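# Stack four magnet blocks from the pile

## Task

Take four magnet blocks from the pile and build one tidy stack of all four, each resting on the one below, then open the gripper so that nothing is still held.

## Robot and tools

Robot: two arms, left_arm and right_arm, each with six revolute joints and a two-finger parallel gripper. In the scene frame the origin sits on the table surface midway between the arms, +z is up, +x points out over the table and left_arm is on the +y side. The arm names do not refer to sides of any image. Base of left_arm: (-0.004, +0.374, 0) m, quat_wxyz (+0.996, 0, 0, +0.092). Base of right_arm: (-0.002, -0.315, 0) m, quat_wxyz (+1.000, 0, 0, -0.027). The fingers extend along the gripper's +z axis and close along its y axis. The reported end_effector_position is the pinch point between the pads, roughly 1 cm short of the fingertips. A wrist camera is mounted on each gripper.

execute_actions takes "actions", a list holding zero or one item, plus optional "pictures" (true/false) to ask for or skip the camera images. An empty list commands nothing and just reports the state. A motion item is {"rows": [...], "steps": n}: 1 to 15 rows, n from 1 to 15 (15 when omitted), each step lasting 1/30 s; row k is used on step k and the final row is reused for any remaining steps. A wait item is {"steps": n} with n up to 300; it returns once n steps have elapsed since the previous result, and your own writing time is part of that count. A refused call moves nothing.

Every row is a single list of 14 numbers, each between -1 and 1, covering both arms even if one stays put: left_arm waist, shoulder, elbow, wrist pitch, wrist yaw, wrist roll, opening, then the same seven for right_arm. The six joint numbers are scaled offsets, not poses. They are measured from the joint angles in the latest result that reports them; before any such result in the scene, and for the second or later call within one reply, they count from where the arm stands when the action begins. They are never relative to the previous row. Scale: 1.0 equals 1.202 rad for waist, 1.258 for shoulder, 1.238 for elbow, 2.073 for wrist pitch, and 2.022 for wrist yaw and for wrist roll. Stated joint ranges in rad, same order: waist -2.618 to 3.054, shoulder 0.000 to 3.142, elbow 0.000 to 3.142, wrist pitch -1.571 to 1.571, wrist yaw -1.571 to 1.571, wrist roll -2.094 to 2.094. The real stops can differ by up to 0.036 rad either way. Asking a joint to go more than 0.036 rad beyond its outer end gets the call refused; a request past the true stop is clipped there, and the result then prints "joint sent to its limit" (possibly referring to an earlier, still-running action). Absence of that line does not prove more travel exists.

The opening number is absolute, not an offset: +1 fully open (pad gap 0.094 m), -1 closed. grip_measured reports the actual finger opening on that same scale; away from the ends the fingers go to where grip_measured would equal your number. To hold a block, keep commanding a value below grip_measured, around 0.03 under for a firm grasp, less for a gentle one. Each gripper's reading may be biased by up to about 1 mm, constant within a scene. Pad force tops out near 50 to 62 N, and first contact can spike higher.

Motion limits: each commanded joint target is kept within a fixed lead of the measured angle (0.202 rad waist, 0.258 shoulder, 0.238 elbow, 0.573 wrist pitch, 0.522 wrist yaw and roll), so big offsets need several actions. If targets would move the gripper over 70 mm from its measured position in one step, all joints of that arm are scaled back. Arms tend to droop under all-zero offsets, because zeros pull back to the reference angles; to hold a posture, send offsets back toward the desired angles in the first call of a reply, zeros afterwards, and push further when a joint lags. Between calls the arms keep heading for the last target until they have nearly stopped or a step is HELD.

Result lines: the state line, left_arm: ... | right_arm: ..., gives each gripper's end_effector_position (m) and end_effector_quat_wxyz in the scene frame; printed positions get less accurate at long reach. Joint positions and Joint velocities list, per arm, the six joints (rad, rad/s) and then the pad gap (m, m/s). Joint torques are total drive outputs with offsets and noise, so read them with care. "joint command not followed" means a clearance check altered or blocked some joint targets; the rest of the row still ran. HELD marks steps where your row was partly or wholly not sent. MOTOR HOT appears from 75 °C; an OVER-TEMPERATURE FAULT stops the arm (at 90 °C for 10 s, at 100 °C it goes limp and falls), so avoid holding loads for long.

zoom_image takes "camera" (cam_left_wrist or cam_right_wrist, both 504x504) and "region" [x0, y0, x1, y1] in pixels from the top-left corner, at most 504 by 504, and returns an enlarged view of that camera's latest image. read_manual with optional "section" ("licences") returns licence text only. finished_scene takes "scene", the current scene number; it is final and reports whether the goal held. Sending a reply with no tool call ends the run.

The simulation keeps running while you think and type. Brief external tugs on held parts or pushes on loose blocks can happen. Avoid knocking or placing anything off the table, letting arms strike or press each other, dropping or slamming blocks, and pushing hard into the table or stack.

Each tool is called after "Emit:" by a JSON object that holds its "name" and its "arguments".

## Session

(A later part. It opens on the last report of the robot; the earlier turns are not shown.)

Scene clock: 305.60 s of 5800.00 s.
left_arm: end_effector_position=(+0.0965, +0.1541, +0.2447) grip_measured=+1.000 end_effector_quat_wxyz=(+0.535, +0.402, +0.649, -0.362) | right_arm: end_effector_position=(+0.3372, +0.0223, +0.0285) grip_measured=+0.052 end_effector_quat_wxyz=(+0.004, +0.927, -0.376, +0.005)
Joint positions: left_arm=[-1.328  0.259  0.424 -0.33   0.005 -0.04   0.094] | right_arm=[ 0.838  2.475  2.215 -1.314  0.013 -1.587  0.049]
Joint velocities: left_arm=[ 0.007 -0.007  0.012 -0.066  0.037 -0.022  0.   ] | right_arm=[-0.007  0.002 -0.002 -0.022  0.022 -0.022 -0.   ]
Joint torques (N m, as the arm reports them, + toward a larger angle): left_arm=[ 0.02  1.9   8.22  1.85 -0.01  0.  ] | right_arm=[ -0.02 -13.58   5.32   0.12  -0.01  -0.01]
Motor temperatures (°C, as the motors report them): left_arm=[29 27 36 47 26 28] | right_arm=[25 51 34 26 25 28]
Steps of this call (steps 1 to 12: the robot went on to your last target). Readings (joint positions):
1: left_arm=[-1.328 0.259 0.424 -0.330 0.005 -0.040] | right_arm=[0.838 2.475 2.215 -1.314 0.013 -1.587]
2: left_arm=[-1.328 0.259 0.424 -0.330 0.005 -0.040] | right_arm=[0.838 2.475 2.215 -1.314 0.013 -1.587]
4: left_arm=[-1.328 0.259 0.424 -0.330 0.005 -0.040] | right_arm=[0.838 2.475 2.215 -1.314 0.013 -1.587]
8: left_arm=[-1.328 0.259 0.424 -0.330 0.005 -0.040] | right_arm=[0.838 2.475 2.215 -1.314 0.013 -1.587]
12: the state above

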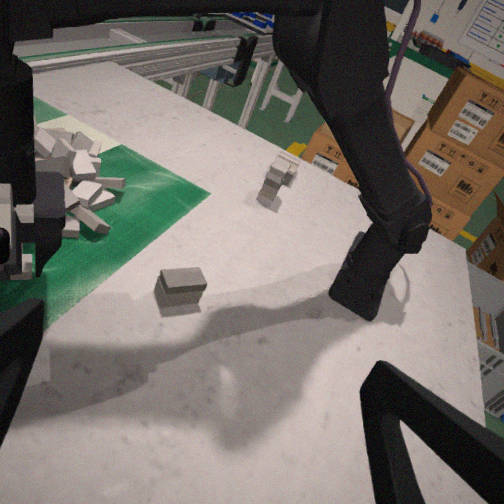

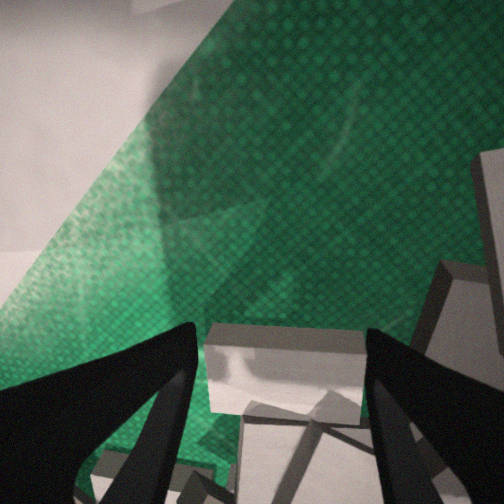

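Emit:
{"name": "execute_actions", "arguments": {"actions": [{"rows":[[0,0,0,0,0,0,1,0,0,0,0,0,0,0.03],[0,0,0,0,0,0,1,0,0,0,0,0,0,0.01],[0,0,0,0,0,0,1,0,0,0,0,0,0,-0.01],[0,0,0,0,0,0,1,0,0,0,0,0,0,-0.03],[0,0,0,0,0,0,1,0,0,0,0,0,0,-0.05],[0,0,0,0,0,0,1,0,0,0,0,0,0,-0.07],[0,0,0,0,0,0,1,0,0,0,0,0,0,-0.09],[0,0,0,0,0,0,1,0,0,0,0,0,0,-0.11],[0,0,0,0,0,0,1,0,0,0,0,0,0,-0.13]],"steps":15}], "pictures": false}}

Emit:
{"name": "execute_actions", "arguments": {"actions": [{"rows":[[0,0,0,0,0,0,1,0,0,0.015,0,0,0,-0.13],[0,0,0,0,0,0,1,0,0,0.025,0,0,0,-0.13],[0,0,0,0,0,0,1,0.005,0,0.032,-0.01,0,0,-0.13],[0,0,0,0,0,0,1,0.01,0,0.036,-0.012,0,0,-0.13],[0,0,0,0,0,0,1,0.015,0,0.036,-0.012,0,0,-0.13],[0,0,0,0,0,0,1,0.02,0,0.036,-0.012,0,0,-0.13],[0,0,0,0,0,0,1,0.025,0,0.036,-0.012,0,0,-0.13],[0,0,0,0,0,0,1,0.03,0,0.036,-0.012,0,0,-0.13],[0,0,0,0,0,0,1,0.035,0,0.036,-0.012,0,0,-0.13],[0,0,0,0,0,0,1,0.04,0,0.036,-0.012,0,0,-0.13],[0,0,0,0,0,0,1,0.045,0,0.036,-0.012,0,0,-0.13],[0,0,0,0,0,0,1,0.05,0,0.036,-0.012,0,0,-0.13],[0,0,0,0,0,0,1,0.055,0,0.036,-0.012,0,0,-0.13]],"steps":15}], "pictures": false}}

Emit:
{"name": "execute_actions", "arguments": {"actions": [{"steps":8}]}}

Scene clock: 312.70 s of 5800.00 s.
left_arm: end_effector_position=(+0.0965, +0.1541, +0.2447) grip_measured=+1.000 end_effector_quat_wxyz=(+0.535, +0.402, +0.649, -0.362) | right_arm: end_effector_position=(+0.3372, +0.0224, +0.0285) grip_measured=-0.084 end_effector_quat_wxyz=(+0.004, +0.927, -0.376, +0.005)
Joint positions: left_arm=[-1.328  0.259  0.424 -0.33   0.005 -0.04   0.094] | right_arm=[ 0.838  2.475  2.215 -1.313  0.013 -1.587  0.043]
Joint velocities: left_arm=[-0.002  0.002 -0.002  0.007  0.007 -0.037  0.   ] | right_arm=[-0.017  0.002 -0.002  0.022  0.051  0.037  0.   ]
Joint torques (N m, as the arm reports them, + toward a larger angle): left_arm=[-0.02  1.92  8.16  1.88 -0.01  0.01] | right_arm=[  0.02 -13.59   7.12  -0.2   -0.03  -0.02]
Motor temperatures (°C, as the motors report them): left_arm=[29 27 36 47 26 28] | right_arm=[25 51 34 27 25 28]
Steps of this call (steps 1 to 15: the robot went on to your last target; steps 16 to 90: nothing new was sent; then 3.60 s passed at rest; steps 91 to 105: all 15 steps of this action). Readings (joint positions):
91: left_arm=[-1.328 0.259 0.424 -0.330 0.005 -0.040] | right_arm=[0.838 2.475 2.215 -1.314 0.013 -1.587]
92: left_arm=[-1.328 0.259 0.424 -0.330 0.005 -0.040] | right_arm=[0.838 2.475 2.215 -1.314 0.013 -1.587]
94: left_arm=[-1.328 0.259 0.424 -0.330 0.005 -0.040] | right_arm=[0.838 2.475 2.215 -1.313 0.013 -1.587]
98: left_arm=[-1.328 0.259 0.424 -0.330 0.005 -0.040] | right_arm=[0.838 2.475 2.215 -1.313 0.013 -1.587]
105: the state above

Scene clock: 313.20 s of 5800.00 s.
left_arm: end_effector_position=(+0.0965, +0.1541, +0.2447) grip_measured=+1.000 end_effector_quat_wxyz=(+0.535, +0.402, +0.649, -0.362) | right_arm: end_effector_position=(+0.3190, +0.0395, +0.0285) grip_measured=-0.084 end_effector_quat_wxyz=(+0.005, +0.937, -0.350, +0.008)
Joint positions: left_arm=[-1.328  0.259  0.424 -0.33   0.005 -0.04   0.094] | right_arm=[ 0.892  2.475  2.215 -1.314  0.018 -1.587  0.043]
Joint velocities: left_arm=[-0.002 -0.017  0.002 -0.022  0.022  0.037  0.   ] | right_arm=[ 0.208 -0.002  0.002  0.007  0.022 -0.007 -0.001]
Joint torques (N m, as the arm reports them, + toward a larger angle): left_arm=[-0.09  1.83  8.15  1.86 -0.02  0.  ] | right_arm=[ -0.07 -13.59  10.91  -0.41  -0.06  -0.01]
Motor temperatures (°C, as the motors report them): left_arm=[29 27 36 47 26 28] | right_arm=[25 52 34 26 25 28]
Steps of this call (steps 1 to 15: all 15 steps of this action). Readings (joint positions):
1: left_arm=[-1.328 0.259 0.424 -0.330 0.005 -0.040] | right_arm=[0.838 2.475 2.215 -1.313 0.013 -1.587]
2: left_arm=[-1.328 0.259 0.424 -0.330 0.005 -0.040] | right_arm=[0.838 2.475 2.215 -1.313 0.013 -1.587]
4: left_arm=[-1.328 0.259 0.424 -0.330 0.005 -0.040] | right_arm=[0.838 2.475 2.215 -1.313 0.013 -1.587]
8: left_arm=[-1.328 0.259 0.424 -0.330 0.005 -0.040] | right_arm=[0.845 2.475 2.215 -1.314 0.016 -1.587]
15: the state above

Scene clock: 313.47 s of 5800.00 s.
left_arm: end_effector_position=(+0.0965, +0.1541, +0.2447) grip_measured=+1.000 end_effector_quat_wxyz=(+0.535, +0.402, +0.649, -0.362) | right_arm: end_effector_position=(+0.3142, +0.0438, +0.0285) grip_measured=-0.084 end_effector_quat_wxyz=(+0.005, +0.939, -0.344, +0.008)
Joint positions: left_arm=[-1.328  0.259  0.424 -0.33   0.005 -0.04   0.094] | right_arm=[ 0.906  2.475  2.215 -1.314  0.018 -1.587  0.043]
Joint velocities: left_arm=[-0.007  0.007 -0.012 -0.007 -0.007 -0.11   0.   ] | right_arm=[ 0.002  0.007  0.012 -0.007  0.066  0.037 -0.   ]
Joint torques (N m, as the arm reports them, + toward a larger angle): left_arm=[-0.01  1.83  8.1   1.85  0.02 -0.03] | right_arm=[  0.02 -13.59  10.88  -0.4   -0.04  -0.01]
Motor temperatures (°C, as the motors report them): left_arm=[29 27 36 47 26 28] | right_arm=[25 52 34 26 25 28]
Steps of this call (steps 1 to 8: the robot went on to your last target). Readings (joint positions):
1: left_arm=[-1.328 0.259 0.424 -0.330 0.005 -0.040] | right_arm=[0.898 2.475 2.215 -1.314 0.018 -1.587]
2: left_arm=[-1.328 0.259 0.424 -0.330 0.005 -0.040] | right_arm=[0.902 2.475 2.215 -1.314 0.018 -1.587]
4: left_arm=[-1.328 0.259 0.424 -0.330 0.005 -0.040] | right_arm=[0.906 2.475 2.215 -1.314 0.018 -1.587]
8: the state above

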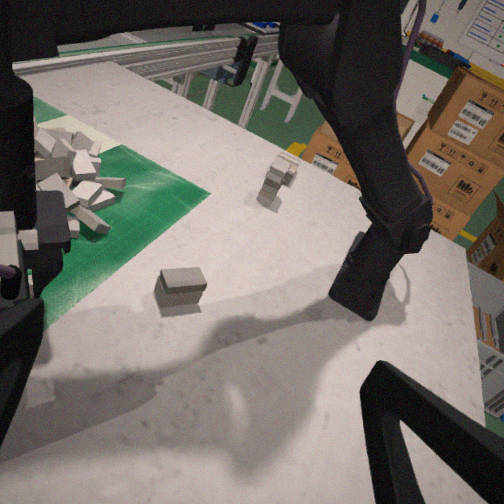

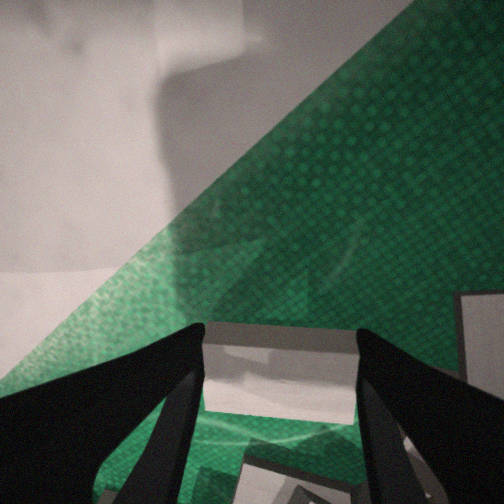

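Emit:
{"name": "execute_actions", "arguments": {"actions": [{"rows":[[0,0,0,0,0,0,1,0,-0.02,0,0,0,0,-0.13],[0,0,0,0,0,0,1,0,-0.035,0,-0.01,0,0,-0.13],[0,0,0,0,0,0,1,0,-0.05,-0.01,-0.014,0,0,-0.13],[0,0,0,0,0,0,1,0,-0.065,-0.02,-0.018,0,0,-0.13],[0,0,0,0,0,0,1,0,-0.08,-0.03,-0.022,0,0,-0.13],[0,0,0,0,0,0,1,0,-0.095,-0.04,-0.026,0,0,-0.13],[0,0,0,0,0,0,1,0,-0.11,-0.052,-0.03,0,0,-0.13],[0,0,0,0,0,0,1,0,-0.125,-0.064,-0.033,0,0,-0.13],[0,0,0,0,0,0,1,0,-0.14,-0.076,-0.036,0,0,-0.13],[0,0,0,0,0,0,1,0,-0.155,-0.088,-0.039,0,0,-0.13],[0,0,0,0,0,0,1,0,-0.17,-0.1,-0.041,0,0,-0.13],[0,0,0,0,0,0,1,0,-0.18,-0.112,-0.041,0,0,-0.13],[0,0,0,0,0,0,1,0,-0.186,-0.122,-0.041,0,0,-0.13],[0,0,0,0,0,0,1,0,-0.186,-0.132,-0.041,0,0,-0.13]],"steps":15}], "pictures": false}}

Emit:
{"name": "execute_actions", "arguments": {"actions": [{"steps":8}]}}

Scene clock: 322.87 s of 5800.00 s.
left_arm: end_effector_position=(+0.0965, +0.1541, +0.2447) grip_measured=+1.000 end_effector_quat_wxyz=(+0.535, +0.402, +0.649, -0.362) | right_arm: end_effector_position=(+0.2944, +0.0210, +0.0979) grip_measured=-0.084 end_effector_quat_wxyz=(-0.019, +0.939, -0.344, +0.018)
Joint positions: left_arm=[-1.328  0.259  0.424 -0.33   0.005 -0.04   0.094] | right_arm=[ 0.906  2.247  2.093 -1.368  0.019 -1.587  0.043]
Joint velocities: left_arm=[ 0.002 -0.007 -0.007  0.051  0.007  0.007  0.   ] | right_arm=[-0.017 -0.222 -0.173 -0.081 -0.081 -0.037  0.   ]
Joint torques (N m, as the arm reports them, + toward a larger angle): left_arm=[ 0.05  1.81  8.1   1.84  0.03 -0.02] | right_arm=[ -0.01 -11.22   4.37  -0.22  -0.01  -0.01]
Motor temperatures (°C, as the motors report them): left_arm=[29 27 36 47 26 28] | right_arm=[25 52 35 26 25 28]
Steps of this call (steps 1 to 30: the robot went on to your last target; steps 31 to 90: nothing new was sent; then 5.90 s passed at rest; steps 91 to 105: all 15 steps of this action). Readings (joint positions):
91: left_arm=[-1.328 0.259 0.424 -0.330 0.005 -0.040] | right_arm=[0.906 2.475 2.215 -1.314 0.018 -1.587]
92: left_arm=[-1.328 0.259 0.424 -0.330 0.005 -0.040] | right_arm=[0.906 2.473 2.215 -1.314 0.018 -1.587]
94: left_arm=[-1.328 0.259 0.424 -0.330 0.005 -0.040] | right_arm=[0.906 2.461 2.211 -1.316 0.019 -1.587]
98: left_arm=[-1.328 0.259 0.424 -0.330 0.005 -0.040] | right_arm=[0.906 2.386 2.170 -1.331 0.019 -1.587]
105: the state above

Scene clock: 323.13 s of 5800.00 s.
left_arm: end_effector_position=(+0.0965, +0.1541, +0.2447) grip_measured=+1.000 end_effector_quat_wxyz=(+0.535, +0.402, +0.649, -0.362) | right_arm: end_effector_position=(+0.2891, +0.0149, +0.0936) grip_measured=-0.084 end_effector_quat_wxyz=(-0.005, +0.939, -0.344, +0.012)
Joint positions: left_arm=[-1.328  0.259  0.424 -0.33   0.005 -0.04   0.094] | right_arm=[ 0.906  2.242  2.068 -1.378  0.019 -1.587  0.043]
Joint velocities: left_arm=[-0.002  0.002 -0.017 -0.022 -0.022 -0.007  0.   ] | right_arm=[-0.017 -0.012  0.002  0.022  0.022  0.037 -0.001]
Joint torques (N m, as the arm reports them, + toward a larger angle): left_arm=[ 0.03  1.94  8.08  1.87 -0.01  0.  ] | right_arm=[ -0.01 -12.24   5.94  -0.34  -0.01  -0.02]
Motor temperatures (°C, as the motors report them): left_arm=[29 27 36 47 26 28] | right_arm=[25 52 35 26 25 28]
Steps of this call (steps 1 to 8: the robot went on to your last target). Readings (joint positions):
1: left_arm=[-1.328 0.259 0.424 -0.330 0.005 -0.040] | right_arm=[0.906 2.242 2.089 -1.372 0.019 -1.587]
2: left_arm=[-1.328 0.259 0.424 -0.330 0.005 -0.040] | right_arm=[0.906 2.242 2.085 -1.374 0.019 -1.587]
4: left_arm=[-1.328 0.259 0.424 -0.330 0.005 -0.040] | right_arm=[0.906 2.242 2.076 -1.375 0.019 -1.587]
8: the state above

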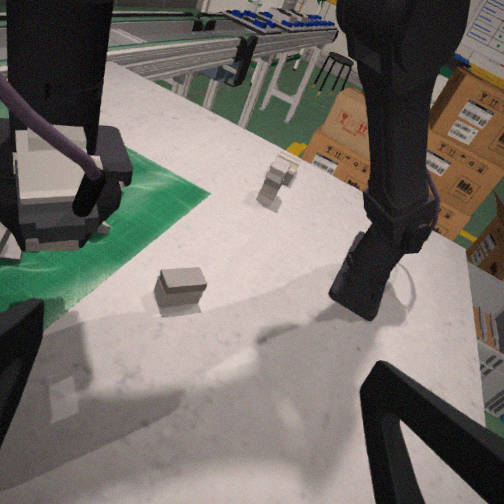

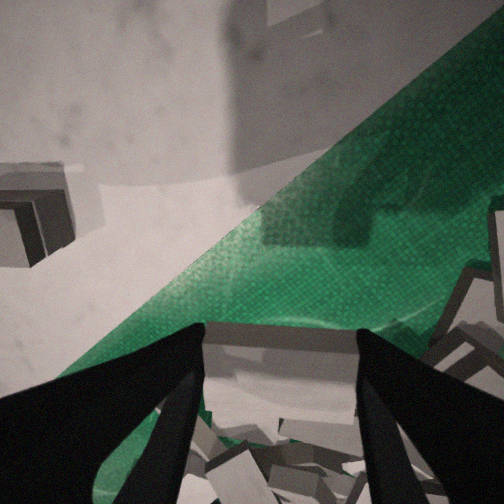

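Emit:
{"name": "execute_actions", "arguments": {"actions": [{"rows":[[0,0,0,0,0,0,1,0.002,-0.015,-0.015,0.004,0,0,-0.13],[0,0,0,0,0,0,1,0.004,-0.03,-0.035,0.008,0,0,-0.13],[0,0,0,0,0,0,1,0.006,-0.045,-0.06,0.012,0,0,-0.13],[0,0,0,0,0,0,1,0.008,-0.06,-0.085,0.016,0,0,-0.13],[0,0,0,0,0,0,1,0.01,-0.075,-0.11,0.02,0,0,-0.13],[0,0,0,0,0,0,1,0.012,-0.09,-0.135,0.024,0,0,-0.13],[0,0,0,0,0,0,1,0.014,-0.105,-0.16,0.028,0,0,-0.13],[0,0,0,0,0,0,1,0.016,-0.12,-0.185,0.032,0,0,-0.13],[0,0,0,0,0,0,1,0.018,-0.135,-0.21,0.036,0,0,-0.13],[0,0,0,0,0,0,1,0.02,-0.15,-0.235,0.04,0,0,-0.13],[0,0,0,0,0,0,1,0.022,-0.165,-0.26,0.044,0,0,-0.13],[0,0,0,0,0,0,1,0.024,-0.18,-0.285,0.048,0,0,-0.13],[0,0,0,0,0,0,1,0.026,-0.195,-0.305,0.052,0,0,-0.13],[0,0,0,0,0,0,1,0.028,-0.205,-0.32,0.056,0,0,-0.13],[0,0,0,0,0,0,1,0.03,-0.21,-0.33,0.06,0,0.027,-0.13]],"steps":15}], "pictures": false}}

Scene clock: 330.23 s of 5800.00 s.
left_arm: end_effector_position=(+0.0965, +0.1541, +0.2447) grip_measured=+1.000 end_effector_quat_wxyz=(+0.535, +0.402, +0.649, -0.362) | right_arm: end_effector_position=(+0.2401, -0.0292, +0.0907) grip_measured=-0.084 end_effector_quat_wxyz=(+0.023, +0.941, -0.337, +0.002)
Joint positions: left_arm=[-1.328  0.259  0.424 -0.33   0.005 -0.04   0.094] | right_arm=[ 0.928  2.017  1.705 -1.301  0.021 -1.579  0.043]
Joint velocities: left_arm=[-0.012 -0.012  0.007 -0.022  0.022  0.081  0.   ] | right_arm=[ 0.071 -0.379 -0.569  0.11   0.051  0.256 -0.001]
Joint torques (N m, as the arm reports them, + toward a larger angle): left_arm=[-0.12  1.79  8.08  1.86  0.   -0.02] | right_arm=[  0.83 -11.31   6.12   0.     0.     0.02]
Motor temperatures (°C, as the motors report them): left_arm=[29 27 36 47 26 28] | right_arm=[25 52 34 26 25 28]
Steps of this call (steps 1 to 30: the robot went on to your last target; steps 31 to 90: nothing new was sent; then 3.60 s passed at rest; steps 91 to 105: all 15 steps of this action). Readings (joint positions):
91: left_arm=[-1.328 0.259 0.424 -0.330 0.005 -0.040] | right_arm=[0.906 2.242 2.068 -1.378 0.019 -1.587]
92: left_arm=[-1.328 0.259 0.424 -0.330 0.005 -0.040] | right_arm=[0.906 2.239 2.063 -1.374 0.019 -1.587]
94: left_arm=[-1.328 0.259 0.424 -0.330 0.005 -0.040] | right_arm=[0.906 2.219 2.025 -1.359 0.019 -1.587]
98: left_arm=[-1.328 0.259 0.424 -0.330 0.005 -0.040] | right_arm=[0.907 2.148 1.905 -1.340 0.020 -1.587]
105: the state above

Emit:
{"name": "execute_actions", "arguments": {"actions": [{"rows":[[0,0,0,0,0,0,1,0.014,-0.045,-0.05,0.027,0,0.023,-0.13],[0,0,0,0,0,0,1,0.016,-0.06,-0.07,0.031,0,0.023,-0.13],[0,0,0,0,0,0,1,0.018,-0.075,-0.092,0.035,0,0.023,-0.13],[0,0,0,0,0,0,1,0.02,-0.09,-0.114,0.039,0,0.023,-0.13],[0,0,0,0,0,0,1,0.022,-0.105,-0.136,0.043,0,0.023,-0.13],[0,0,0,0,0,0,1,0.024,-0.12,-0.158,0.047,0,0.023,-0.13],[0,0,0,0,0,0,1,0.026,-0.135,-0.18,0.051,0,0.023,-0.13],[0,0,0,0,0,0,1,0.028,-0.15,-0.202,0.055,0,0.023,-0.13],[0,0,0,0,0,0,1,0.03,-0.165,-0.224,0.059,0,0.023,-0.13],[0,0,0,0,0,0,1,0.032,-0.18,-0.246,0.063,0,0.023,-0.13],[0,0,0,0,0,0,1,0.034,-0.195,-0.268,0.067,0,0.023,-0.13],[0,0,0,0,0,0,1,0.036,-0.207,-0.288,0.071,0,0.023,-0.13],[0,0,0,0,0,0,1,0.038,-0.217,-0.304,0.075,0,0.023,-0.13],[0,0,0,0,0,0,1,0.04,-0.224,-0.316,0.078,0,0.023,-0.13],[0,0,0,0,0,0,1,0.04,-0.228,-0.325,0.08,0,0.023,-0.13]],"steps":15}], "pictures": false}}

Emit:
{"name": "execute_actions", "arguments": {"actions": [{"steps":15}]}}

Scene clock: 335.90 s of 5800.00 s.
left_arm: end_effector_position=(+0.0965, +0.1541, +0.2447) grip_measured=+1.000 end_effector_quat_wxyz=(+0.535, +0.402, +0.649, -0.362) | right_arm: end_effector_position=(+0.1912, -0.0704, +0.0854) grip_measured=-0.084 end_effector_quat_wxyz=(+0.015, +0.940, -0.340, +0.007)
Joint positions: left_arm=[-1.328  0.259  0.424 -0.33   0.005 -0.04   0.094] | right_arm=[ 0.964  1.761  1.345 -1.179  0.022 -1.537  0.043]
Joint velocities: left_arm=[-0.017 -0.002  0.002  0.051 -0.007  0.037  0.   ] | right_arm=[ 0.056 -0.291 -0.481  0.081  0.022  0.022 -0.001]
Joint torques (N m, as the arm reports them, + toward a larger angle): left_arm=[0.   1.89 8.07 1.83 0.   0.  ] | right_arm=[ 0.63 -9.22  5.86  0.01 -0.02  0.05]
Motor temperatures (°C, as the motors report them): left_arm=[29 27 36 47 26 28] | right_arm=[25 51 34 26 25 28]
Steps of this call (steps 1 to 30: the robot went on to your last target; steps 31 to 90: nothing new was sent; then 2.17 s passed at rest; steps 91 to 105: all 15 steps of this action). Readings (joint positions):
91: left_arm=[-1.328 0.259 0.424 -0.330 0.005 -0.040] | right_arm=[0.934 1.995 1.676 -1.261 0.021 -1.537]
92: left_arm=[-1.328 0.259 0.424 -0.330 0.005 -0.040] | right_arm=[0.934 1.988 1.665 -1.253 0.021 -1.537]
94: left_arm=[-1.328 0.259 0.424 -0.330 0.005 -0.040] | right_arm=[0.935 1.961 1.624 -1.237 0.021 -1.537]
98: left_arm=[-1.328 0.259 0.424 -0.330 0.005 -0.040] | right_arm=[0.944 1.882 1.517 -1.218 0.022 -1.537]
105: the state above

Scene clock: 336.40 s of 5800.00 s.
left_arm: end_effector_position=(+0.0965, +0.1541, +0.2447) grip_measured=+1.000 end_effector_quat_wxyz=(+0.535, +0.402, +0.649, -0.362) | right_arm: end_effector_position=(+0.1911, -0.0693, +0.0820) grip_measured=-0.084 end_effector_quat_wxyz=(+0.007, +0.941, -0.339, +0.010)
Joint positions: left_arm=[-1.328  0.259  0.424 -0.33   0.005 -0.04   0.094] | right_arm=[ 0.966  1.751  1.319 -1.147  0.022 -1.537  0.043]
Joint velocities: left_arm=[-0.022 -0.002 -0.002 -0.007 -0.037  0.022  0.   ] | right_arm=[ 0.012  0.002  0.007  0.051 -0.022  0.022 -0.   ]
Joint torques (N m, as the arm reports them, + toward a larger angle): left_arm=[0.   1.91 8.13 1.84 0.   0.01] | right_arm=[ 0.72 -9.45  5.63 -0.12 -0.02  0.04]
Motor temperatures (°C, as the motors report them): left_arm=[29 27 36 47 26 28] | right_arm=[25 51 34 26 25 28]
Steps of this call (steps 1 to 15: the robot went on to your last target). Readings (joint positions):
1: left_arm=[-1.328 0.259 0.424 -0.330 0.005 -0.040] | right_arm=[0.965 1.754 1.332 -1.177 0.022 -1.537]
2: left_arm=[-1.328 0.259 0.424 -0.330 0.005 -0.040] | right_arm=[0.966 1.751 1.325 -1.175 0.022 -1.537]
4: left_arm=[-1.328 0.259 0.424 -0.330 0.005 -0.040] | right_arm=[0.966 1.751 1.319 -1.169 0.022 -1.537]
8: left_arm=[-1.328 0.259 0.424 -0.330 0.005 -0.040] | right_arm=[0.966 1.751 1.319 -1.154 0.022 -1.537]
15: the state above

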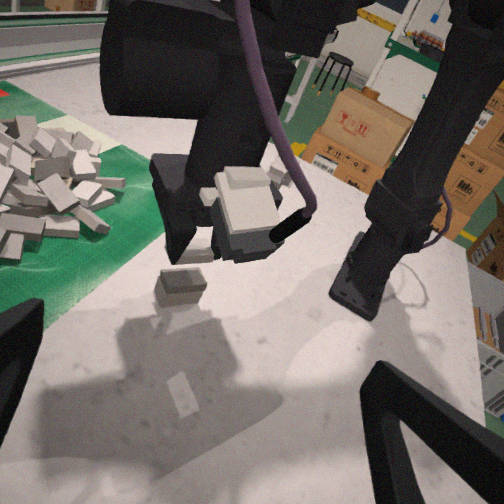

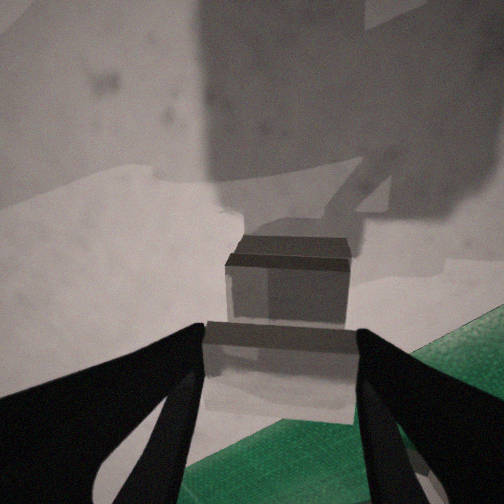

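Emit:
{"name": "execute_actions", "arguments": {"actions": [{"rows":[[0,0,0,0,0,0,1,0,0.002,-0.012,0.01,-0.004,0,-0.13],[0,0,0,0,0,0,1,0,0.004,-0.02,0.016,-0.008,0,-0.13],[0,0,0,0,0,0,1,0,0.006,-0.028,0.022,-0.012,0,-0.13],[0,0,0,0,0,0,1,0,0.008,-0.036,0.028,-0.015,0,-0.13],[0,0,0,0,0,0,1,0,0.01,-0.044,0.034,-0.015,0,-0.13],[0,0,0,0,0,0,1,0,0.011,-0.052,0.04,-0.015,0,-0.13],[0,0,0,0,0,0,1,0,0.012,-0.058,0.046,-0.015,0,-0.13],[0,0,0,0,0,0,1,0,0.012,-0.062,0.046,-0.015,0,-0.13]],"steps":15}], "pictures": false}}

Emit:
{"name": "execute_actions", "arguments": {"actions": [{"steps":12}]}}

Emit:
{"name": "zoom_image", "arguments": {"camera": "cam_right_wrist", "region": [180,240,380,440]}}

Scene clock: 343.83 s of 5800.00 s.
left_arm: end_effector_position=(+0.0965, +0.1541, +0.2447) grip_measured=+1.000 end_effector_quat_wxyz=(+0.535, +0.402, +0.649, -0.362) | right_arm: end_effector_position=(+0.1887, -0.0678, +0.0636) grip_measured=-0.084 end_effector_quat_wxyz=(+0.003, +0.941, -0.339, +0.002)
Joint positions: left_arm=[-1.328  0.259  0.424 -0.33   0.005 -0.04   0.094] | right_arm=[ 0.966  1.762  1.258 -1.07   0.006 -1.537  0.043]
Joint velocities: left_arm=[-0.002  0.002 -0.002 -0.051  0.022 -0.022  0.   ] | right_arm=[-0.007 -0.002 -0.007  0.125 -0.007 -0.11  -0.001]
Joint torques (N m, as the arm reports them, + toward a larger angle): left_arm=[-0.08  1.83  8.03  1.85  0.01  0.01] | right_arm=[-0.04 -7.53  5.4  -0.13 -0.12 -0.01]
Motor temperatures (°C, as the motors report them): left_arm=[29 27 36 47 26 28] | right_arm=[25 50 33 26 25 28]
Steps of this call (steps 1 to 15: the robot went on to your last target; steps 16 to 90: nothing new was sent; then 3.93 s passed at rest; steps 91 to 105: all 15 steps of this action). Readings (joint positions):
91: left_arm=[-1.328 0.259 0.424 -0.330 0.005 -0.040] | right_arm=[0.966 1.751 1.319 -1.145 0.022 -1.537]
92: left_arm=[-1.328 0.259 0.424 -0.330 0.005 -0.040] | right_arm=[0.966 1.751 1.319 -1.142 0.022 -1.537]
94: left_arm=[-1.328 0.259 0.424 -0.330 0.005 -0.040] | right_arm=[0.966 1.751 1.312 -1.128 0.017 -1.537]
98: left_arm=[-1.328 0.259 0.424 -0.330 0.005 -0.040] | right_arm=[0.966 1.752 1.275 -1.091 0.010 -1.537]
105: the state above

Scene clock: 344.23 s of 5800.00 s.
left_arm: end_effector_position=(+0.0965, +0.1541, +0.2447) grip_measured=+1.000 end_effector_quat_wxyz=(+0.535, +0.402, +0.649, -0.362) | right_arm: end_effector_position=(+0.1897, -0.0661, +0.0636) grip_measured=-0.084 end_effector_quat_wxyz=(-0.001, +0.941, -0.339, +0.003)
Joint positions: left_arm=[-1.328  0.259  0.424 -0.33   0.005 -0.04   0.094] | right_arm=[ 0.966  1.762  1.258 -1.062  0.005 -1.537  0.043]
Joint velocities: left_arm=[ 0.022  0.007  0.002 -0.022 -0.037 -0.066  0.   ] | right_arm=[ 0.002  0.002 -0.017 -0.007  0.022 -0.037  0.   ]
Joint torques (N m, as the arm reports them, + toward a larger angle): left_arm=[ 0.1   1.88  8.18  1.85 -0.05  0.01] | right_arm=[-0.01 -7.4   5.62 -0.03 -0.12 -0.01]
Motor temperatures (°C, as the motors report them): left_arm=[29 27 36 47 26 28] | right_arm=[25 49 33 26 25 28]
Steps of this call (steps 1 to 12: the robot went on to your last target). Readings (joint positions):
1: left_arm=[-1.328 0.259 0.424 -0.330 0.005 -0.040] | right_arm=[0.966 1.762 1.258 -1.068 0.006 -1.537]
2: left_arm=[-1.328 0.259 0.424 -0.330 0.005 -0.040] | right_arm=[0.966 1.762 1.258 -1.067 0.006 -1.537]
4: left_arm=[-1.328 0.259 0.424 -0.330 0.005 -0.040] | right_arm=[0.966 1.762 1.258 -1.065 0.006 -1.537]
8: left_arm=[-1.328 0.259 0.424 -0.330 0.005 -0.040] | right_arm=[0.966 1.762 1.258 -1.063 0.006 -1.537]
12: the state above

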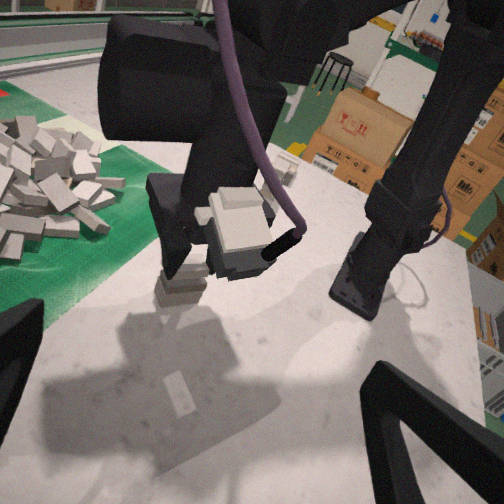

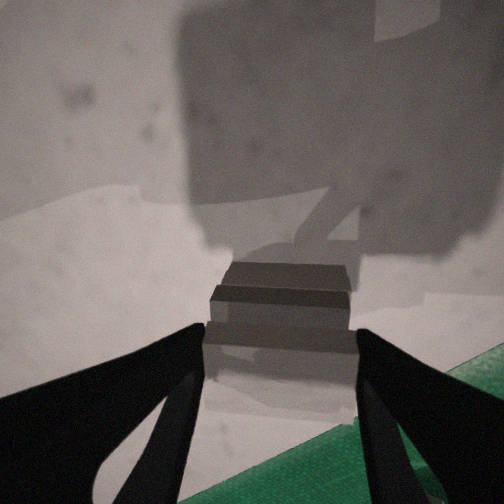

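Region (180, 240, 380, 440) of cam_right_wrist's 504x504 image, scaled by 2.520, with more detail than that image has.

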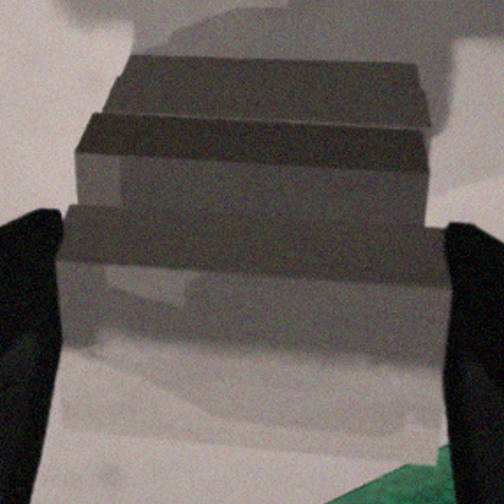

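Emit:
{"name": "execute_actions", "arguments": {"actions": [{"rows":[[0,0,0,0,0,0,1,0,0.002,-0.01,0.008,0,0,-0.13],[0,0,0,0,0,0,1,0,0.004,-0.013,0.01,0,0,-0.13],[0,0,0,0,0,0,1,0,0.006,-0.016,0.012,0,0,-0.13],[0,0,0,0,0,0,1,0,0.007,-0.019,0.014,0,0,-0.13],[0,0,0,0,0,0,1,0,0.008,-0.022,0.016,0,0,-0.13],[0,0,0,0,0,0,1,0,0.009,-0.025,0.018,0,0,-0.13],[0,0,0,0,0,0,1,0,0.01,-0.028,0.02,0,0,-0.13],[0,0,0,0,0,0,1,0,0.011,-0.03,0.022,0,0,-0.13]],"steps":15}], "pictures": false}}

Emit:
{"name": "execute_actions", "arguments": {"actions": [{"steps":12}]}}

Emit:
{"name": "zoom_image", "arguments": {"camera": "cam_right_wrist", "region": [180,240,380,440]}}

Scene clock: 348.77 s of 5800.00 s.
left_arm: end_effector_position=(+0.0965, +0.1541, +0.2447) grip_measured=+1.000 end_effector_quat_wxyz=(+0.535, +0.402, +0.649, -0.362) | right_arm: end_effector_position=(+0.1908, -0.0651, +0.0590) grip_measured=-0.084 end_effector_quat_wxyz=(-0.006, +0.941, -0.339, +0.005)
Joint positions: left_arm=[-1.328  0.259  0.424 -0.33   0.005 -0.04   0.094] | right_arm=[ 0.966  1.762  1.239 -1.032  0.006 -1.537  0.043]
Joint velocities: left_arm=[ 0.002 -0.007  0.007  0.081 -0.051  0.125  0.   ] | right_arm=[-0.022  0.002  0.002  0.037 -0.007 -0.022 -0.001]
Joint torques (N m, as the arm reports them, + toward a larger angle): left_arm=[-0.17  1.85  8.12  1.87  0.02  0.  ] | right_arm=[-0.02 -6.58  5.35 -0.07 -0.02 -0.01]
Motor temperatures (°C, as the motors report them): left_arm=[29 27 36 47 26 28] | right_arm=[25 48 33 26 25 28]
Steps of this call (steps 1 to 15: the robot went on to your last target; steps 16 to 90: nothing new was sent; then 1.03 s passed at rest; steps 91 to 105: all 15 steps of this action). Readings (joint positions):
91: left_arm=[-1.328 0.259 0.424 -0.330 0.005 -0.040] | right_arm=[0.966 1.762 1.258 -1.062 0.006 -1.537]
92: left_arm=[-1.328 0.259 0.424 -0.330 0.005 -0.040] | right_arm=[0.966 1.762 1.258 -1.060 0.006 -1.537]
94: left_arm=[-1.328 0.259 0.424 -0.330 0.005 -0.040] | right_arm=[0.966 1.762 1.258 -1.056 0.006 -1.537]
98: left_arm=[-1.328 0.259 0.424 -0.330 0.005 -0.040] | right_arm=[0.966 1.762 1.252 -1.040 0.006 -1.537]
105: the state above

Scene clock: 349.17 s of 5800.00 s.
left_arm: end_effector_position=(+0.0965, +0.1541, +0.2447) grip_measured=+1.000 end_effector_quat_wxyz=(+0.535, +0.402, +0.649, -0.362) | right_arm: end_effector_position=(+0.1914, -0.0643, +0.0590) grip_measured=-0.084 end_effector_quat_wxyz=(-0.008, +0.941, -0.339, +0.006)
Joint positions: left_arm=[-1.328  0.259  0.424 -0.33   0.005 -0.04   0.094] | right_arm=[ 0.966  1.762  1.239 -1.028  0.006 -1.537  0.043]
Joint velocities: left_arm=[ 0.027 -0.012 -0.002  0.037  0.081  0.022  0.   ] | right_arm=[-0.007  0.002 -0.032  0.081 -0.007  0.066 -0.001]
Joint torques (N m, as the arm reports them, + toward a larger angle): left_arm=[-0.01  1.82  8.1   1.86  0.   -0.02] | right_arm=[-0.02 -6.56  5.43 -0.07 -0.02 -0.01]
Motor temperatures (°C, as the motors report them): left_arm=[29 27 36 47 26 28] | right_arm=[25 48 33 26 25 28]
Steps of this call (steps 1 to 12: the robot went on to your last target). Readings (joint positions):
1: left_arm=[-1.328 0.259 0.424 -0.330 0.005 -0.040] | right_arm=[0.966 1.762 1.239 -1.031 0.006 -1.537]
2: left_arm=[-1.328 0.259 0.424 -0.330 0.005 -0.040] | right_arm=[0.966 1.762 1.239 -1.030 0.006 -1.537]
4: left_arm=[-1.328 0.259 0.424 -0.330 0.005 -0.040] | right_arm=[0.966 1.762 1.239 -1.029 0.006 -1.537]
8: left_arm=[-1.328 0.259 0.424 -0.330 0.005 -0.040] | right_arm=[0.966 1.762 1.239 -1.028 0.006 -1.537]
12: the state above

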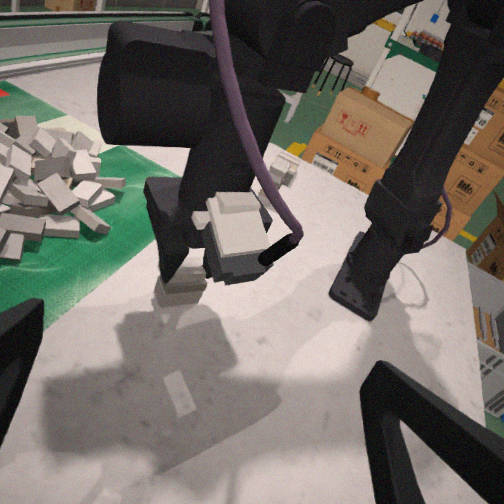

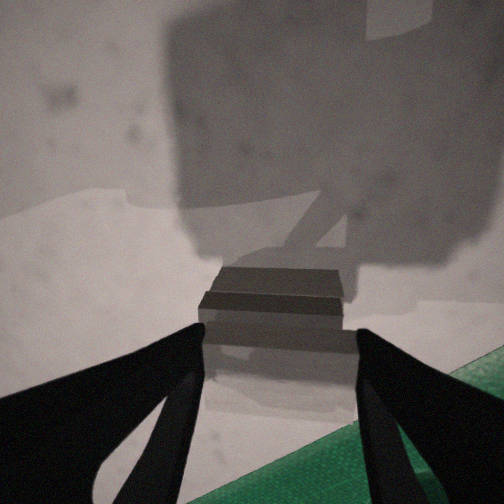

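Region (180, 240, 380, 440) of cam_right_wrist's 504x504 image, scaled by 2.520, with more detail than that image has.

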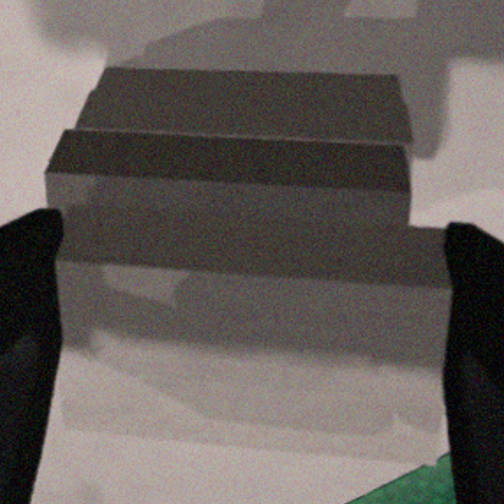

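Emit:
{"name": "execute_actions", "arguments": {"actions": [{"rows":[[0,0,0,0,0,0,1,0,0,0,-0.012,0,0,-0.13],[0,0,0,0,0,0,1,0,0,0,-0.016,0,0,-0.13],[0,0,0,0,0,0,1,0,0,0,-0.016,0,0,-0.13],[0,0,0,0,0,0,1,0,0,0,-0.016,0,0,-0.13],[0,0,0,0,0,0,1,0,0,0,-0.016,0,0,-0.13],[0,0,0,0,0,0,1,0,0.005,0,-0.016,0,0,-0.13],[0,0,0,0,0,0,1,0,0.01,0,-0.016,0,0,-0.13],[0,0,0,0,0,0,1,0,0.012,0,-0.016,0,0,-0.13],[0,0,0,0,0,0,1,0,0.014,0,-0.016,0,0,-0.13],[0,0,0,0,0,0,1,0,0.016,0,-0.016,0,0,-0.13]],"steps":15}], "pictures": false}}

Emit:
{"name": "execute_actions", "arguments": {"actions": [{"steps":12}]}}

Emit:
{"name": "zoom_image", "arguments": {"camera": "cam_right_wrist", "region": [180,240,380,440]}}

Scene clock: 355.37 s of 5800.00 s.
left_arm: end_effector_position=(+0.0965, +0.1541, +0.2447) grip_measured=+1.000 end_effector_quat_wxyz=(+0.535, +0.402, +0.649, -0.362) | right_arm: end_effector_position=(+0.1897, -0.0668, +0.0554) grip_measured=-0.084 end_effector_quat_wxyz=(+0.002, +0.941, -0.339, +0.003)
Joint positions: left_arm=[-1.328  0.259  0.424 -0.33   0.005 -0.04   0.094] | right_arm=[ 0.966  1.774  1.239 -1.037  0.007 -1.537  0.043]
Joint velocities: left_arm=[-0.012 -0.002 -0.007 -0.022  0.007 -0.022  0.   ] | right_arm=[-0.012 -0.002 -0.007 -0.022 -0.081 -0.037  0.   ]
Joint torques (N m, as the arm reports them, + toward a larger angle): left_arm=[-0.02  1.81  8.05  1.86 -0.03  0.  ] | right_arm=[-0.16 -7.17  6.8  -0.43 -0.01 -0.03]
Motor temperatures (°C, as the motors report them): left_arm=[29 27 36 47 26 28] | right_arm=[25 47 33 26 25 28]
Steps of this call (steps 1 to 15: the robot went on to your last target; steps 16 to 90: nothing new was sent; then 2.70 s passed at rest; steps 91 to 105: all 15 steps of this action). Readings (joint positions):
91: left_arm=[-1.328 0.259 0.424 -0.330 0.005 -0.040] | right_arm=[0.966 1.762 1.239 -1.028 0.006 -1.537]
92: left_arm=[-1.328 0.259 0.424 -0.330 0.005 -0.040] | right_arm=[0.966 1.762 1.239 -1.029 0.007 -1.537]
94: left_arm=[-1.328 0.259 0.424 -0.330 0.005 -0.040] | right_arm=[0.966 1.762 1.239 -1.032 0.007 -1.537]
98: left_arm=[-1.328 0.259 0.424 -0.330 0.005 -0.040] | right_arm=[0.966 1.762 1.239 -1.036 0.007 -1.537]
105: the state above

Scene clock: 355.77 s of 5800.00 s.
left_arm: end_effector_position=(+0.0965, +0.1541, +0.2447) grip_measured=+1.000 end_effector_quat_wxyz=(+0.535, +0.402, +0.649, -0.362) | right_arm: end_effector_position=(+0.1897, -0.0668, +0.0554) grip_measured=-0.084 end_effector_quat_wxyz=(+0.002, +0.941, -0.339, +0.003)
Joint positions: left_arm=[-1.328  0.259  0.424 -0.33   0.005 -0.04   0.094] | right_arm=[ 0.966  1.774  1.239 -1.037  0.007 -1.537  0.043]
Joint velocities: left_arm=[ 0.012 -0.002 -0.007  0.066  0.007 -0.007  0.   ] | right_arm=[ 0.022  0.002 -0.002 -0.007 -0.007 -0.022 -0.001]
Joint torques (N m, as the arm reports them, + toward a larger angle): left_arm=[-0.02  1.81  8.08  1.84  0.    0.  ] | right_arm=[-0.07 -7.13  6.84 -0.4  -0.03 -0.02]
Motor temperatures (°C, as the motors report them): left_arm=[29 27 36 47 26 28] | right_arm=[25 47 33 26 25 28]
Steps of this call (steps 1 to 12: the robot went on to your last target). Readings (joint positions):
1: left_arm=[-1.328 0.259 0.424 -0.330 0.005 -0.040] | right_arm=[0.966 1.774 1.239 -1.037 0.007 -1.537]
2: left_arm=[-1.328 0.259 0.424 -0.330 0.005 -0.040] | right_arm=[0.966 1.774 1.239 -1.037 0.007 -1.537]
4: left_arm=[-1.328 0.259 0.424 -0.330 0.005 -0.040] | right_arm=[0.966 1.774 1.239 -1.037 0.007 -1.537]
8: left_arm=[-1.328 0.259 0.424 -0.330 0.005 -0.040] | right_arm=[0.966 1.774 1.239 -1.037 0.007 -1.537]
12: the state above

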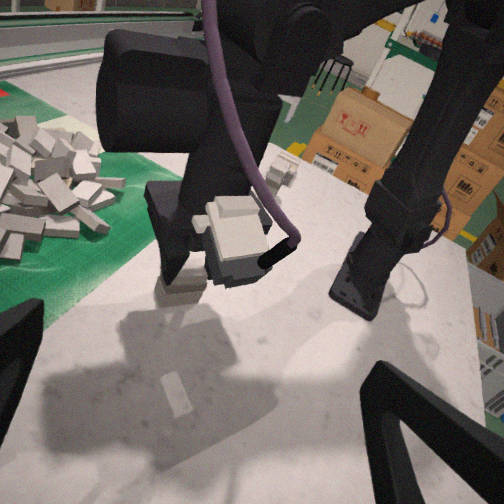

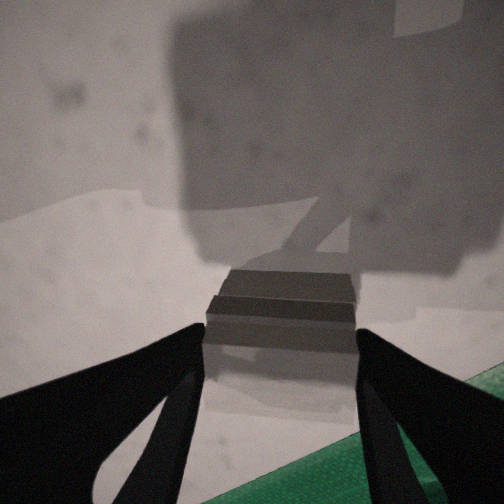

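Region (180, 240, 380, 440) of cam_right_wrist's 504x504 image, scaled by 2.520, with more detail than that image has.

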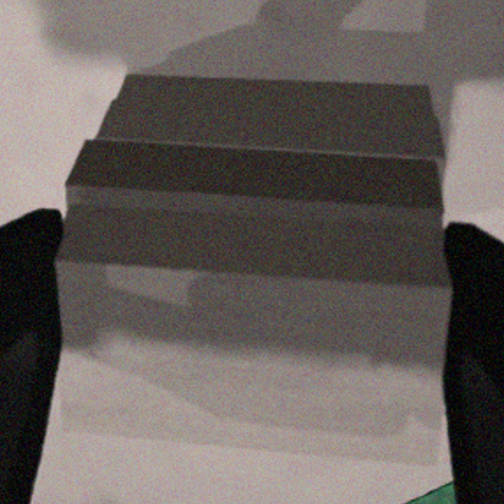

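Emit:
{"name": "execute_actions", "arguments": {"actions": [{"rows":[[0,0,0,0,0,0,1,0,0,0,0,-0.007,0,-0.13],[0,0,0,0,0,0,1,0,0,0,0,-0.01,0,-0.13],[0,0,0,0,0,0,1,0,0,0,0,-0.012,0,-0.13]],"steps":15}]}}

Emit:
{"name": "zoom_image", "arguments": {"camera": "cam_right_wrist", "region": [180,240,380,440]}}

Emit:
{"name": "zoom_image", "arguments": {"camera": "cam_left_wrist", "region": [135,220,235,320]}}

Scene clock: 358.93 s of 5800.00 s.
left_arm: end_effector_position=(+0.0965, +0.1541, +0.2447) grip_measured=+1.000 end_effector_quat_wxyz=(+0.535, +0.402, +0.649, -0.362) | right_arm: end_effector_position=(+0.1896, -0.0667, +0.0554) grip_measured=-0.084 end_effector_quat_wxyz=(+0.002, +0.941, -0.339, +0.003)
Joint positions: left_arm=[-1.328  0.259  0.424 -0.33   0.005 -0.04   0.094] | right_arm=[ 0.966  1.774  1.239 -1.037  0.006 -1.537  0.043]
Joint velocities: left_arm=[-0.012  0.007 -0.002 -0.051 -0.007  0.007  0.   ] | right_arm=[ 0.007 -0.012  0.017 -0.007  0.007 -0.037 -0.   ]
Joint torques (N m, as the arm reports them, + toward a larger angle): left_arm=[ 0.04  1.83  8.14  1.85  0.02 -0.01] | right_arm=[-0.01 -7.78  6.86 -0.18 -0.21 -0.01]
Motor temperatures (°C, as the motors report them): left_arm=[29 27 36 47 26 28] | right_arm=[25 46 33 26 25 28]
Steps of this call (steps 1 to 15: the robot went on to your last target; steps 16 to 80: nothing new was sent; steps 81 to 95: all 15 steps of this action). Readings (joint positions):
81: left_arm=[-1.328 0.259 0.424 -0.330 0.005 -0.040] | right_arm=[0.966 1.774 1.239 -1.037 0.007 -1.537]
82: left_arm=[-1.328 0.259 0.424 -0.330 0.005 -0.040] | right_arm=[0.966 1.774 1.239 -1.037 0.007 -1.537]
84: left_arm=[-1.328 0.259 0.424 -0.330 0.005 -0.040] | right_arm=[0.966 1.774 1.239 -1.037 0.006 -1.537]
88: left_arm=[-1.328 0.259 0.424 -0.330 0.005 -0.040] | right_arm=[0.966 1.774 1.239 -1.037 0.006 -1.537]
95: the state above

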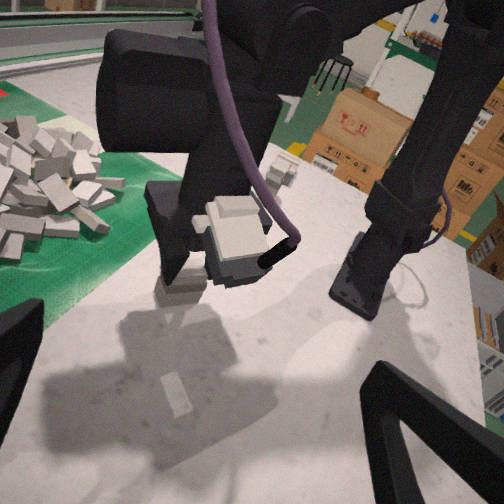

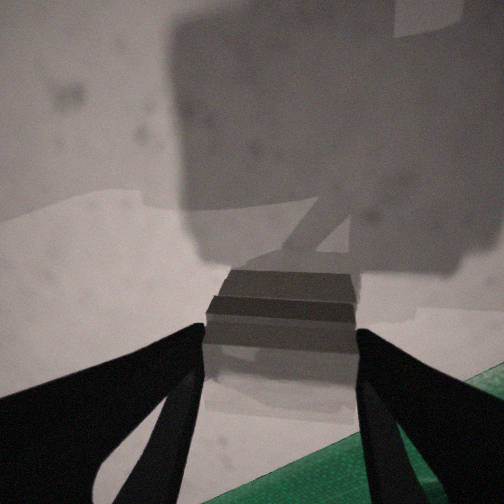

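Region (180, 240, 380, 440) of cam_right_wrist's 504x504 image, scaled by 2.520, with more detail than that image has.

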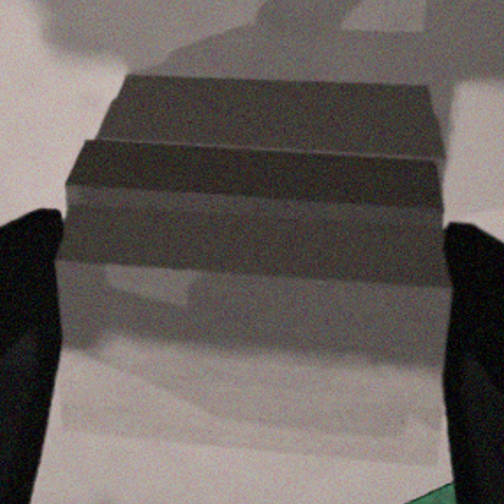

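Region (135, 220, 235, 320) of cam_left_wrist's 504x504 image, scaled by 5.040, with more detail than that image has.

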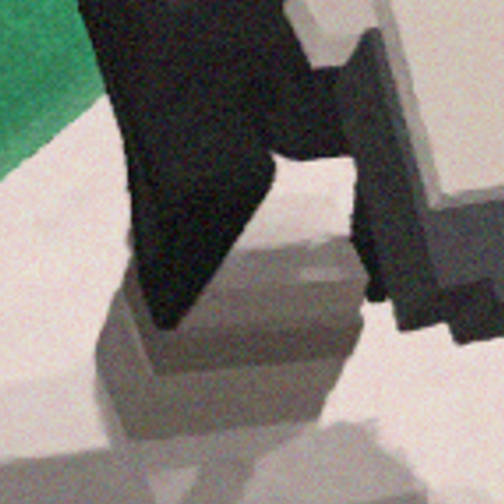

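Emit:
{"name": "execute_actions", "arguments": {"actions": [{"rows":[[0,0,0,0,0,0,1,0,0,0,0,0,0,-0.1],[0,0,0,0,0,0,1,0,0,0,0,0,0,-0.08],[0,0,0,0,0,0,1,0,0,0,0,0,0,-0.06],[0,0,0,0,0,0,1,0,0,0,0,0,0,-0.03],[0,0,0,0,0,0,1,0,0,0,0,0,0,0.02],[0,0,0,0,0,0,1,0,0,0,0,0,0,0.1],[0,0,0,0,0,0,1,0,0,0,0,0,0,0.2],[0,0,0,0,0,0,1,0,0,0,0,0,0,0.3],[0,0,0,0,0,0,1,-0.01,0,0,0,0,-0.005,0.3],[0,0,0,0,0,0,1,-0.015,0,0,0,0,-0.01,0.3],[0,0,0,0,0,0,1,-0.02,0,0,0,0,-0.015,0.3],[0,0,0,0,0,0,1,-0.027,0,0,0,0,-0.015,0.3]],"steps":15}], "pictures": false}}

Emit:
{"name": "execute_actions", "arguments": {"actions": [{"steps":6}], "pictures": false}}

Emit:
{"name": "execute_actions", "arguments": {"actions": [{"rows":[[0,0,0,0,0,0,1,0,0.003,-0.012,0.01,0,0,0.3],[0,0,0,0,0,0,1,0,0.006,-0.02,0.016,0,0,0.3],[0,0,0,0,0,0,1,0,0.009,-0.028,0.022,0,0,0.3],[0,0,0,0,0,0,1,0,0.012,-0.036,0.028,0,0,0.3],[0,0,0,0,0,0,1,0,0.015,-0.044,0.034,0,0,0.3],[0,0,0,0,0,0,1,0,0.018,-0.052,0.04,0,0,0.3],[0,0,0,0,0,0,1,0,0.02,-0.06,0.046,0,0,0.3],[0,0,0,0,0,0,1,0,0.022,-0.068,0.052,0,0,0.3],[0,0,0,0,0,0,1,0,0.024,-0.076,0.058,0,0,0.3]],"steps":15}], "pictures": false}}

Emit:
{"name": "execute_actions", "arguments": {"actions": [{"steps":12}]}}

Scene clock: 365.63 s of 5800.00 s.
left_arm: end_effector_position=(+0.0965, +0.1541, +0.2447) grip_measured=+1.000 end_effector_quat_wxyz=(+0.535, +0.402, +0.649, -0.362) | right_arm: end_effector_position=(+0.1951, -0.0711, +0.0554) grip_measured=+0.298 end_effector_quat_wxyz=(+0.002, +0.940, -0.341, +0.004)
Joint positions: left_arm=[-1.328  0.259  0.424 -0.33   0.005 -0.04   0.094] | right_arm=[ 0.945  1.774  1.239 -1.037  0.009 -1.554  0.061]
Joint velocities: left_arm=[-0.012 -0.002 -0.002 -0.022  0.051 -0.037  0.   ] | right_arm=[-0.125  0.007 -0.017  0.022 -0.051  0.022 -0.001]
Joint torques (N m, as the arm reports them, + toward a larger angle): left_arm=[-0.02  1.74  8.08  1.84  0.02 -0.03] | right_arm=[-0.45 -7.76  6.85 -0.19 -0.08 -0.09]
Motor temperatures (°C, as the motors report them): left_arm=[29 27 37 47 26 28] | right_arm=[25 46 33 26 25 28]
Steps of this call (steps 1 to 15: the robot went on to your last target; steps 16 to 90: nothing new was sent; then 3.20 s passed at rest; steps 91 to 105: all 15 steps of this action). Readings (joint positions):
91: left_arm=[-1.328 0.259 0.424 -0.330 0.005 -0.040] | right_arm=[0.966 1.774 1.239 -1.037 0.007 -1.537]
92: left_arm=[-1.328 0.259 0.424 -0.330 0.005 -0.040] | right_arm=[0.966 1.774 1.239 -1.037 0.007 -1.537]
94: left_arm=[-1.328 0.259 0.424 -0.330 0.005 -0.040] | right_arm=[0.966 1.774 1.239 -1.037 0.007 -1.537]
98: left_arm=[-1.328 0.259 0.424 -0.330 0.005 -0.040] | right_arm=[0.966 1.774 1.239 -1.037 0.008 -1.537]
105: the state above

Scene clock: 365.83 s of 5800.00 s.
left_arm: end_effector_position=(+0.0965, +0.1541, +0.2447) grip_measured=+1.000 end_effector_quat_wxyz=(+0.535, +0.402, +0.649, -0.362) | right_arm: end_effector_position=(+0.1964, -0.0721, +0.0554) grip_measured=+0.298 end_effector_quat_wxyz=(+0.003, +0.940, -0.340, +0.005)
Joint positions: left_arm=[-1.328  0.259  0.424 -0.33   0.005 -0.04   0.094] | right_arm=[ 0.941  1.774  1.239 -1.037  0.01  -1.56   0.061]
Joint velocities: left_arm=[-0.012 -0.017  0.002 -0.022 -0.022 -0.037  0.   ] | right_arm=[ 0.002 -0.007  0.007 -0.051  0.037 -0.051  0.001]
Joint torques (N m, as the arm reports them, + toward a larger angle): left_arm=[-0.04  1.84  8.13  1.88  0.02 -0.01] | right_arm=[-0.56 -7.74  6.86 -0.19 -0.05 -0.08]
Motor temperatures (°C, as the motors report them): left_arm=[29 27 37 47 26 28] | right_arm=[25 46 33 26 25 28]
Steps of this call (steps 1 to 6: the robot went on to your last target). Readings (joint positions):
1: left_arm=[-1.328 0.259 0.424 -0.330 0.005 -0.040] | right_arm=[0.942 1.774 1.239 -1.037 0.010 -1.556]
2: left_arm=[-1.328 0.259 0.424 -0.330 0.005 -0.040] | right_arm=[0.941 1.774 1.239 -1.037 0.010 -1.557]
4: left_arm=[-1.328 0.259 0.424 -0.330 0.005 -0.040] | right_arm=[0.941 1.774 1.239 -1.037 0.010 -1.558]
6: the state above

Scene clock: 366.33 s of 5800.00 s.
left_arm: end_effector_position=(+0.0965, +0.1541, +0.2447) grip_measured=+1.000 end_effector_quat_wxyz=(+0.535, +0.402, +0.649, -0.362) | right_arm: end_effector_position=(+0.1938, -0.0759, +0.0296) grip_measured=+0.298 end_effector_quat_wxyz=(+0.007, +0.940, -0.340, +0.004)
Joint positions: left_arm=[-1.328  0.259  0.424 -0.33   0.005 -0.04   0.094] | right_arm=[ 0.941  1.799  1.161 -0.944  0.013 -1.56   0.061]
Joint velocities: left_arm=[-0.002  0.002  0.017  0.022 -0.051  0.081  0.   ] | right_arm=[ 0.017 -0.002 -0.007  0.11   0.007  0.022  0.   ]
Joint torques (N m, as the arm reports them, + toward a larger angle): left_arm=[-0.01  1.93  8.    1.88 -0.03  0.02] | right_arm=[-0.02 -7.5   5.18 -0.11 -0.02 -0.01]
Motor temperatures (°C, as the motors report them): left_arm=[29 27 37 47 26 28] | right_arm=[25 46 33 26 25 28]
Steps of this call (steps 1 to 15: all 15 steps of this action). Readings (joint positions):
1: left_arm=[-1.328 0.259 0.424 -0.330 0.005 -0.040] | right_arm=[0.941 1.774 1.239 -1.036 0.010 -1.560]
2: left_arm=[-1.328 0.259 0.424 -0.330 0.005 -0.040] | right_arm=[0.941 1.774 1.239 -1.034 0.011 -1.560]
4: left_arm=[-1.328 0.259 0.424 -0.330 0.005 -0.040] | right_arm=[0.941 1.774 1.234 -1.020 0.011 -1.560]
8: left_arm=[-1.328 0.259 0.424 -0.330 0.005 -0.040] | right_arm=[0.941 1.780 1.197 -0.980 0.012 -1.560]
15: the state above

Scene clock: 366.73 s of 5800.00 s.
left_arm: end_effector_position=(+0.0965, +0.1541, +0.2447) grip_measured=+1.000 end_effector_quat_wxyz=(+0.535, +0.402, +0.649, -0.362) | right_arm: end_effector_position=(+0.1961, -0.0731, +0.0296) grip_measured=+0.298 end_effector_quat_wxyz=(+0.000, +0.940, -0.340, +0.007)
Joint positions: left_arm=[-1.328  0.259  0.424 -0.33   0.005 -0.04   0.094] | right_arm=[ 0.941  1.799  1.161 -0.929  0.013 -1.56   0.061]
Joint velocities: left_arm=[ 0.012  0.002  0.007 -0.051  0.066 -0.037  0.   ] | right_arm=[-0.007  0.002  0.002 -0.037 -0.081 -0.022  0.001]
Joint torques (N m, as the arm reports them, + toward a larger angle): left_arm=[0.03 1.9  8.12 1.85 0.01 0.01] | right_arm=[-0.01 -7.42  5.22 -0.04 -0.03 -0.01]
Motor temperatures (°C, as the motors report them): left_arm=[29 27 37 47 26 28] | right_arm=[25 46 33 26 25 28]
Steps of this call (steps 1 to 12: the robot went on to your last target). Readings (joint positions):
1: left_arm=[-1.328 0.259 0.424 -0.330 0.005 -0.040] | right_arm=[0.941 1.799 1.161 -0.940 0.013 -1.560]
2: left_arm=[-1.328 0.259 0.424 -0.330 0.005 -0.040] | right_arm=[0.941 1.799 1.161 -0.937 0.013 -1.560]
4: left_arm=[-1.328 0.259 0.424 -0.330 0.005 -0.040] | right_arm=[0.941 1.799 1.161 -0.934 0.013 -1.560]
8: left_arm=[-1.328 0.259 0.424 -0.330 0.005 -0.040] | right_arm=[0.941 1.799 1.161 -0.930 0.013 -1.560]
12: the state above

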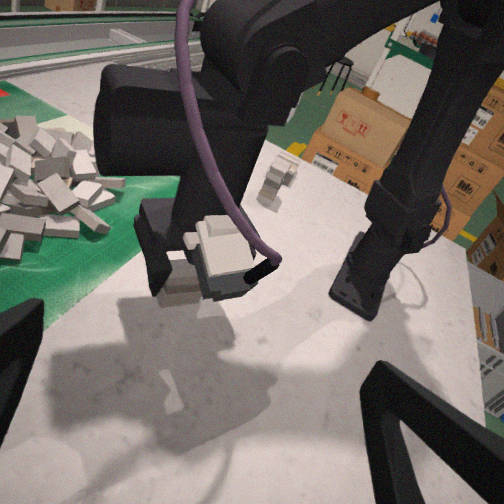

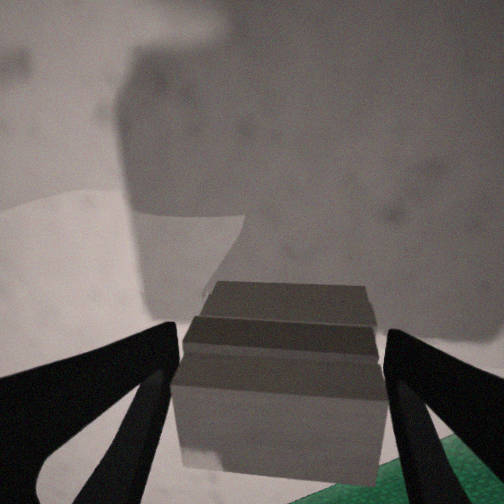

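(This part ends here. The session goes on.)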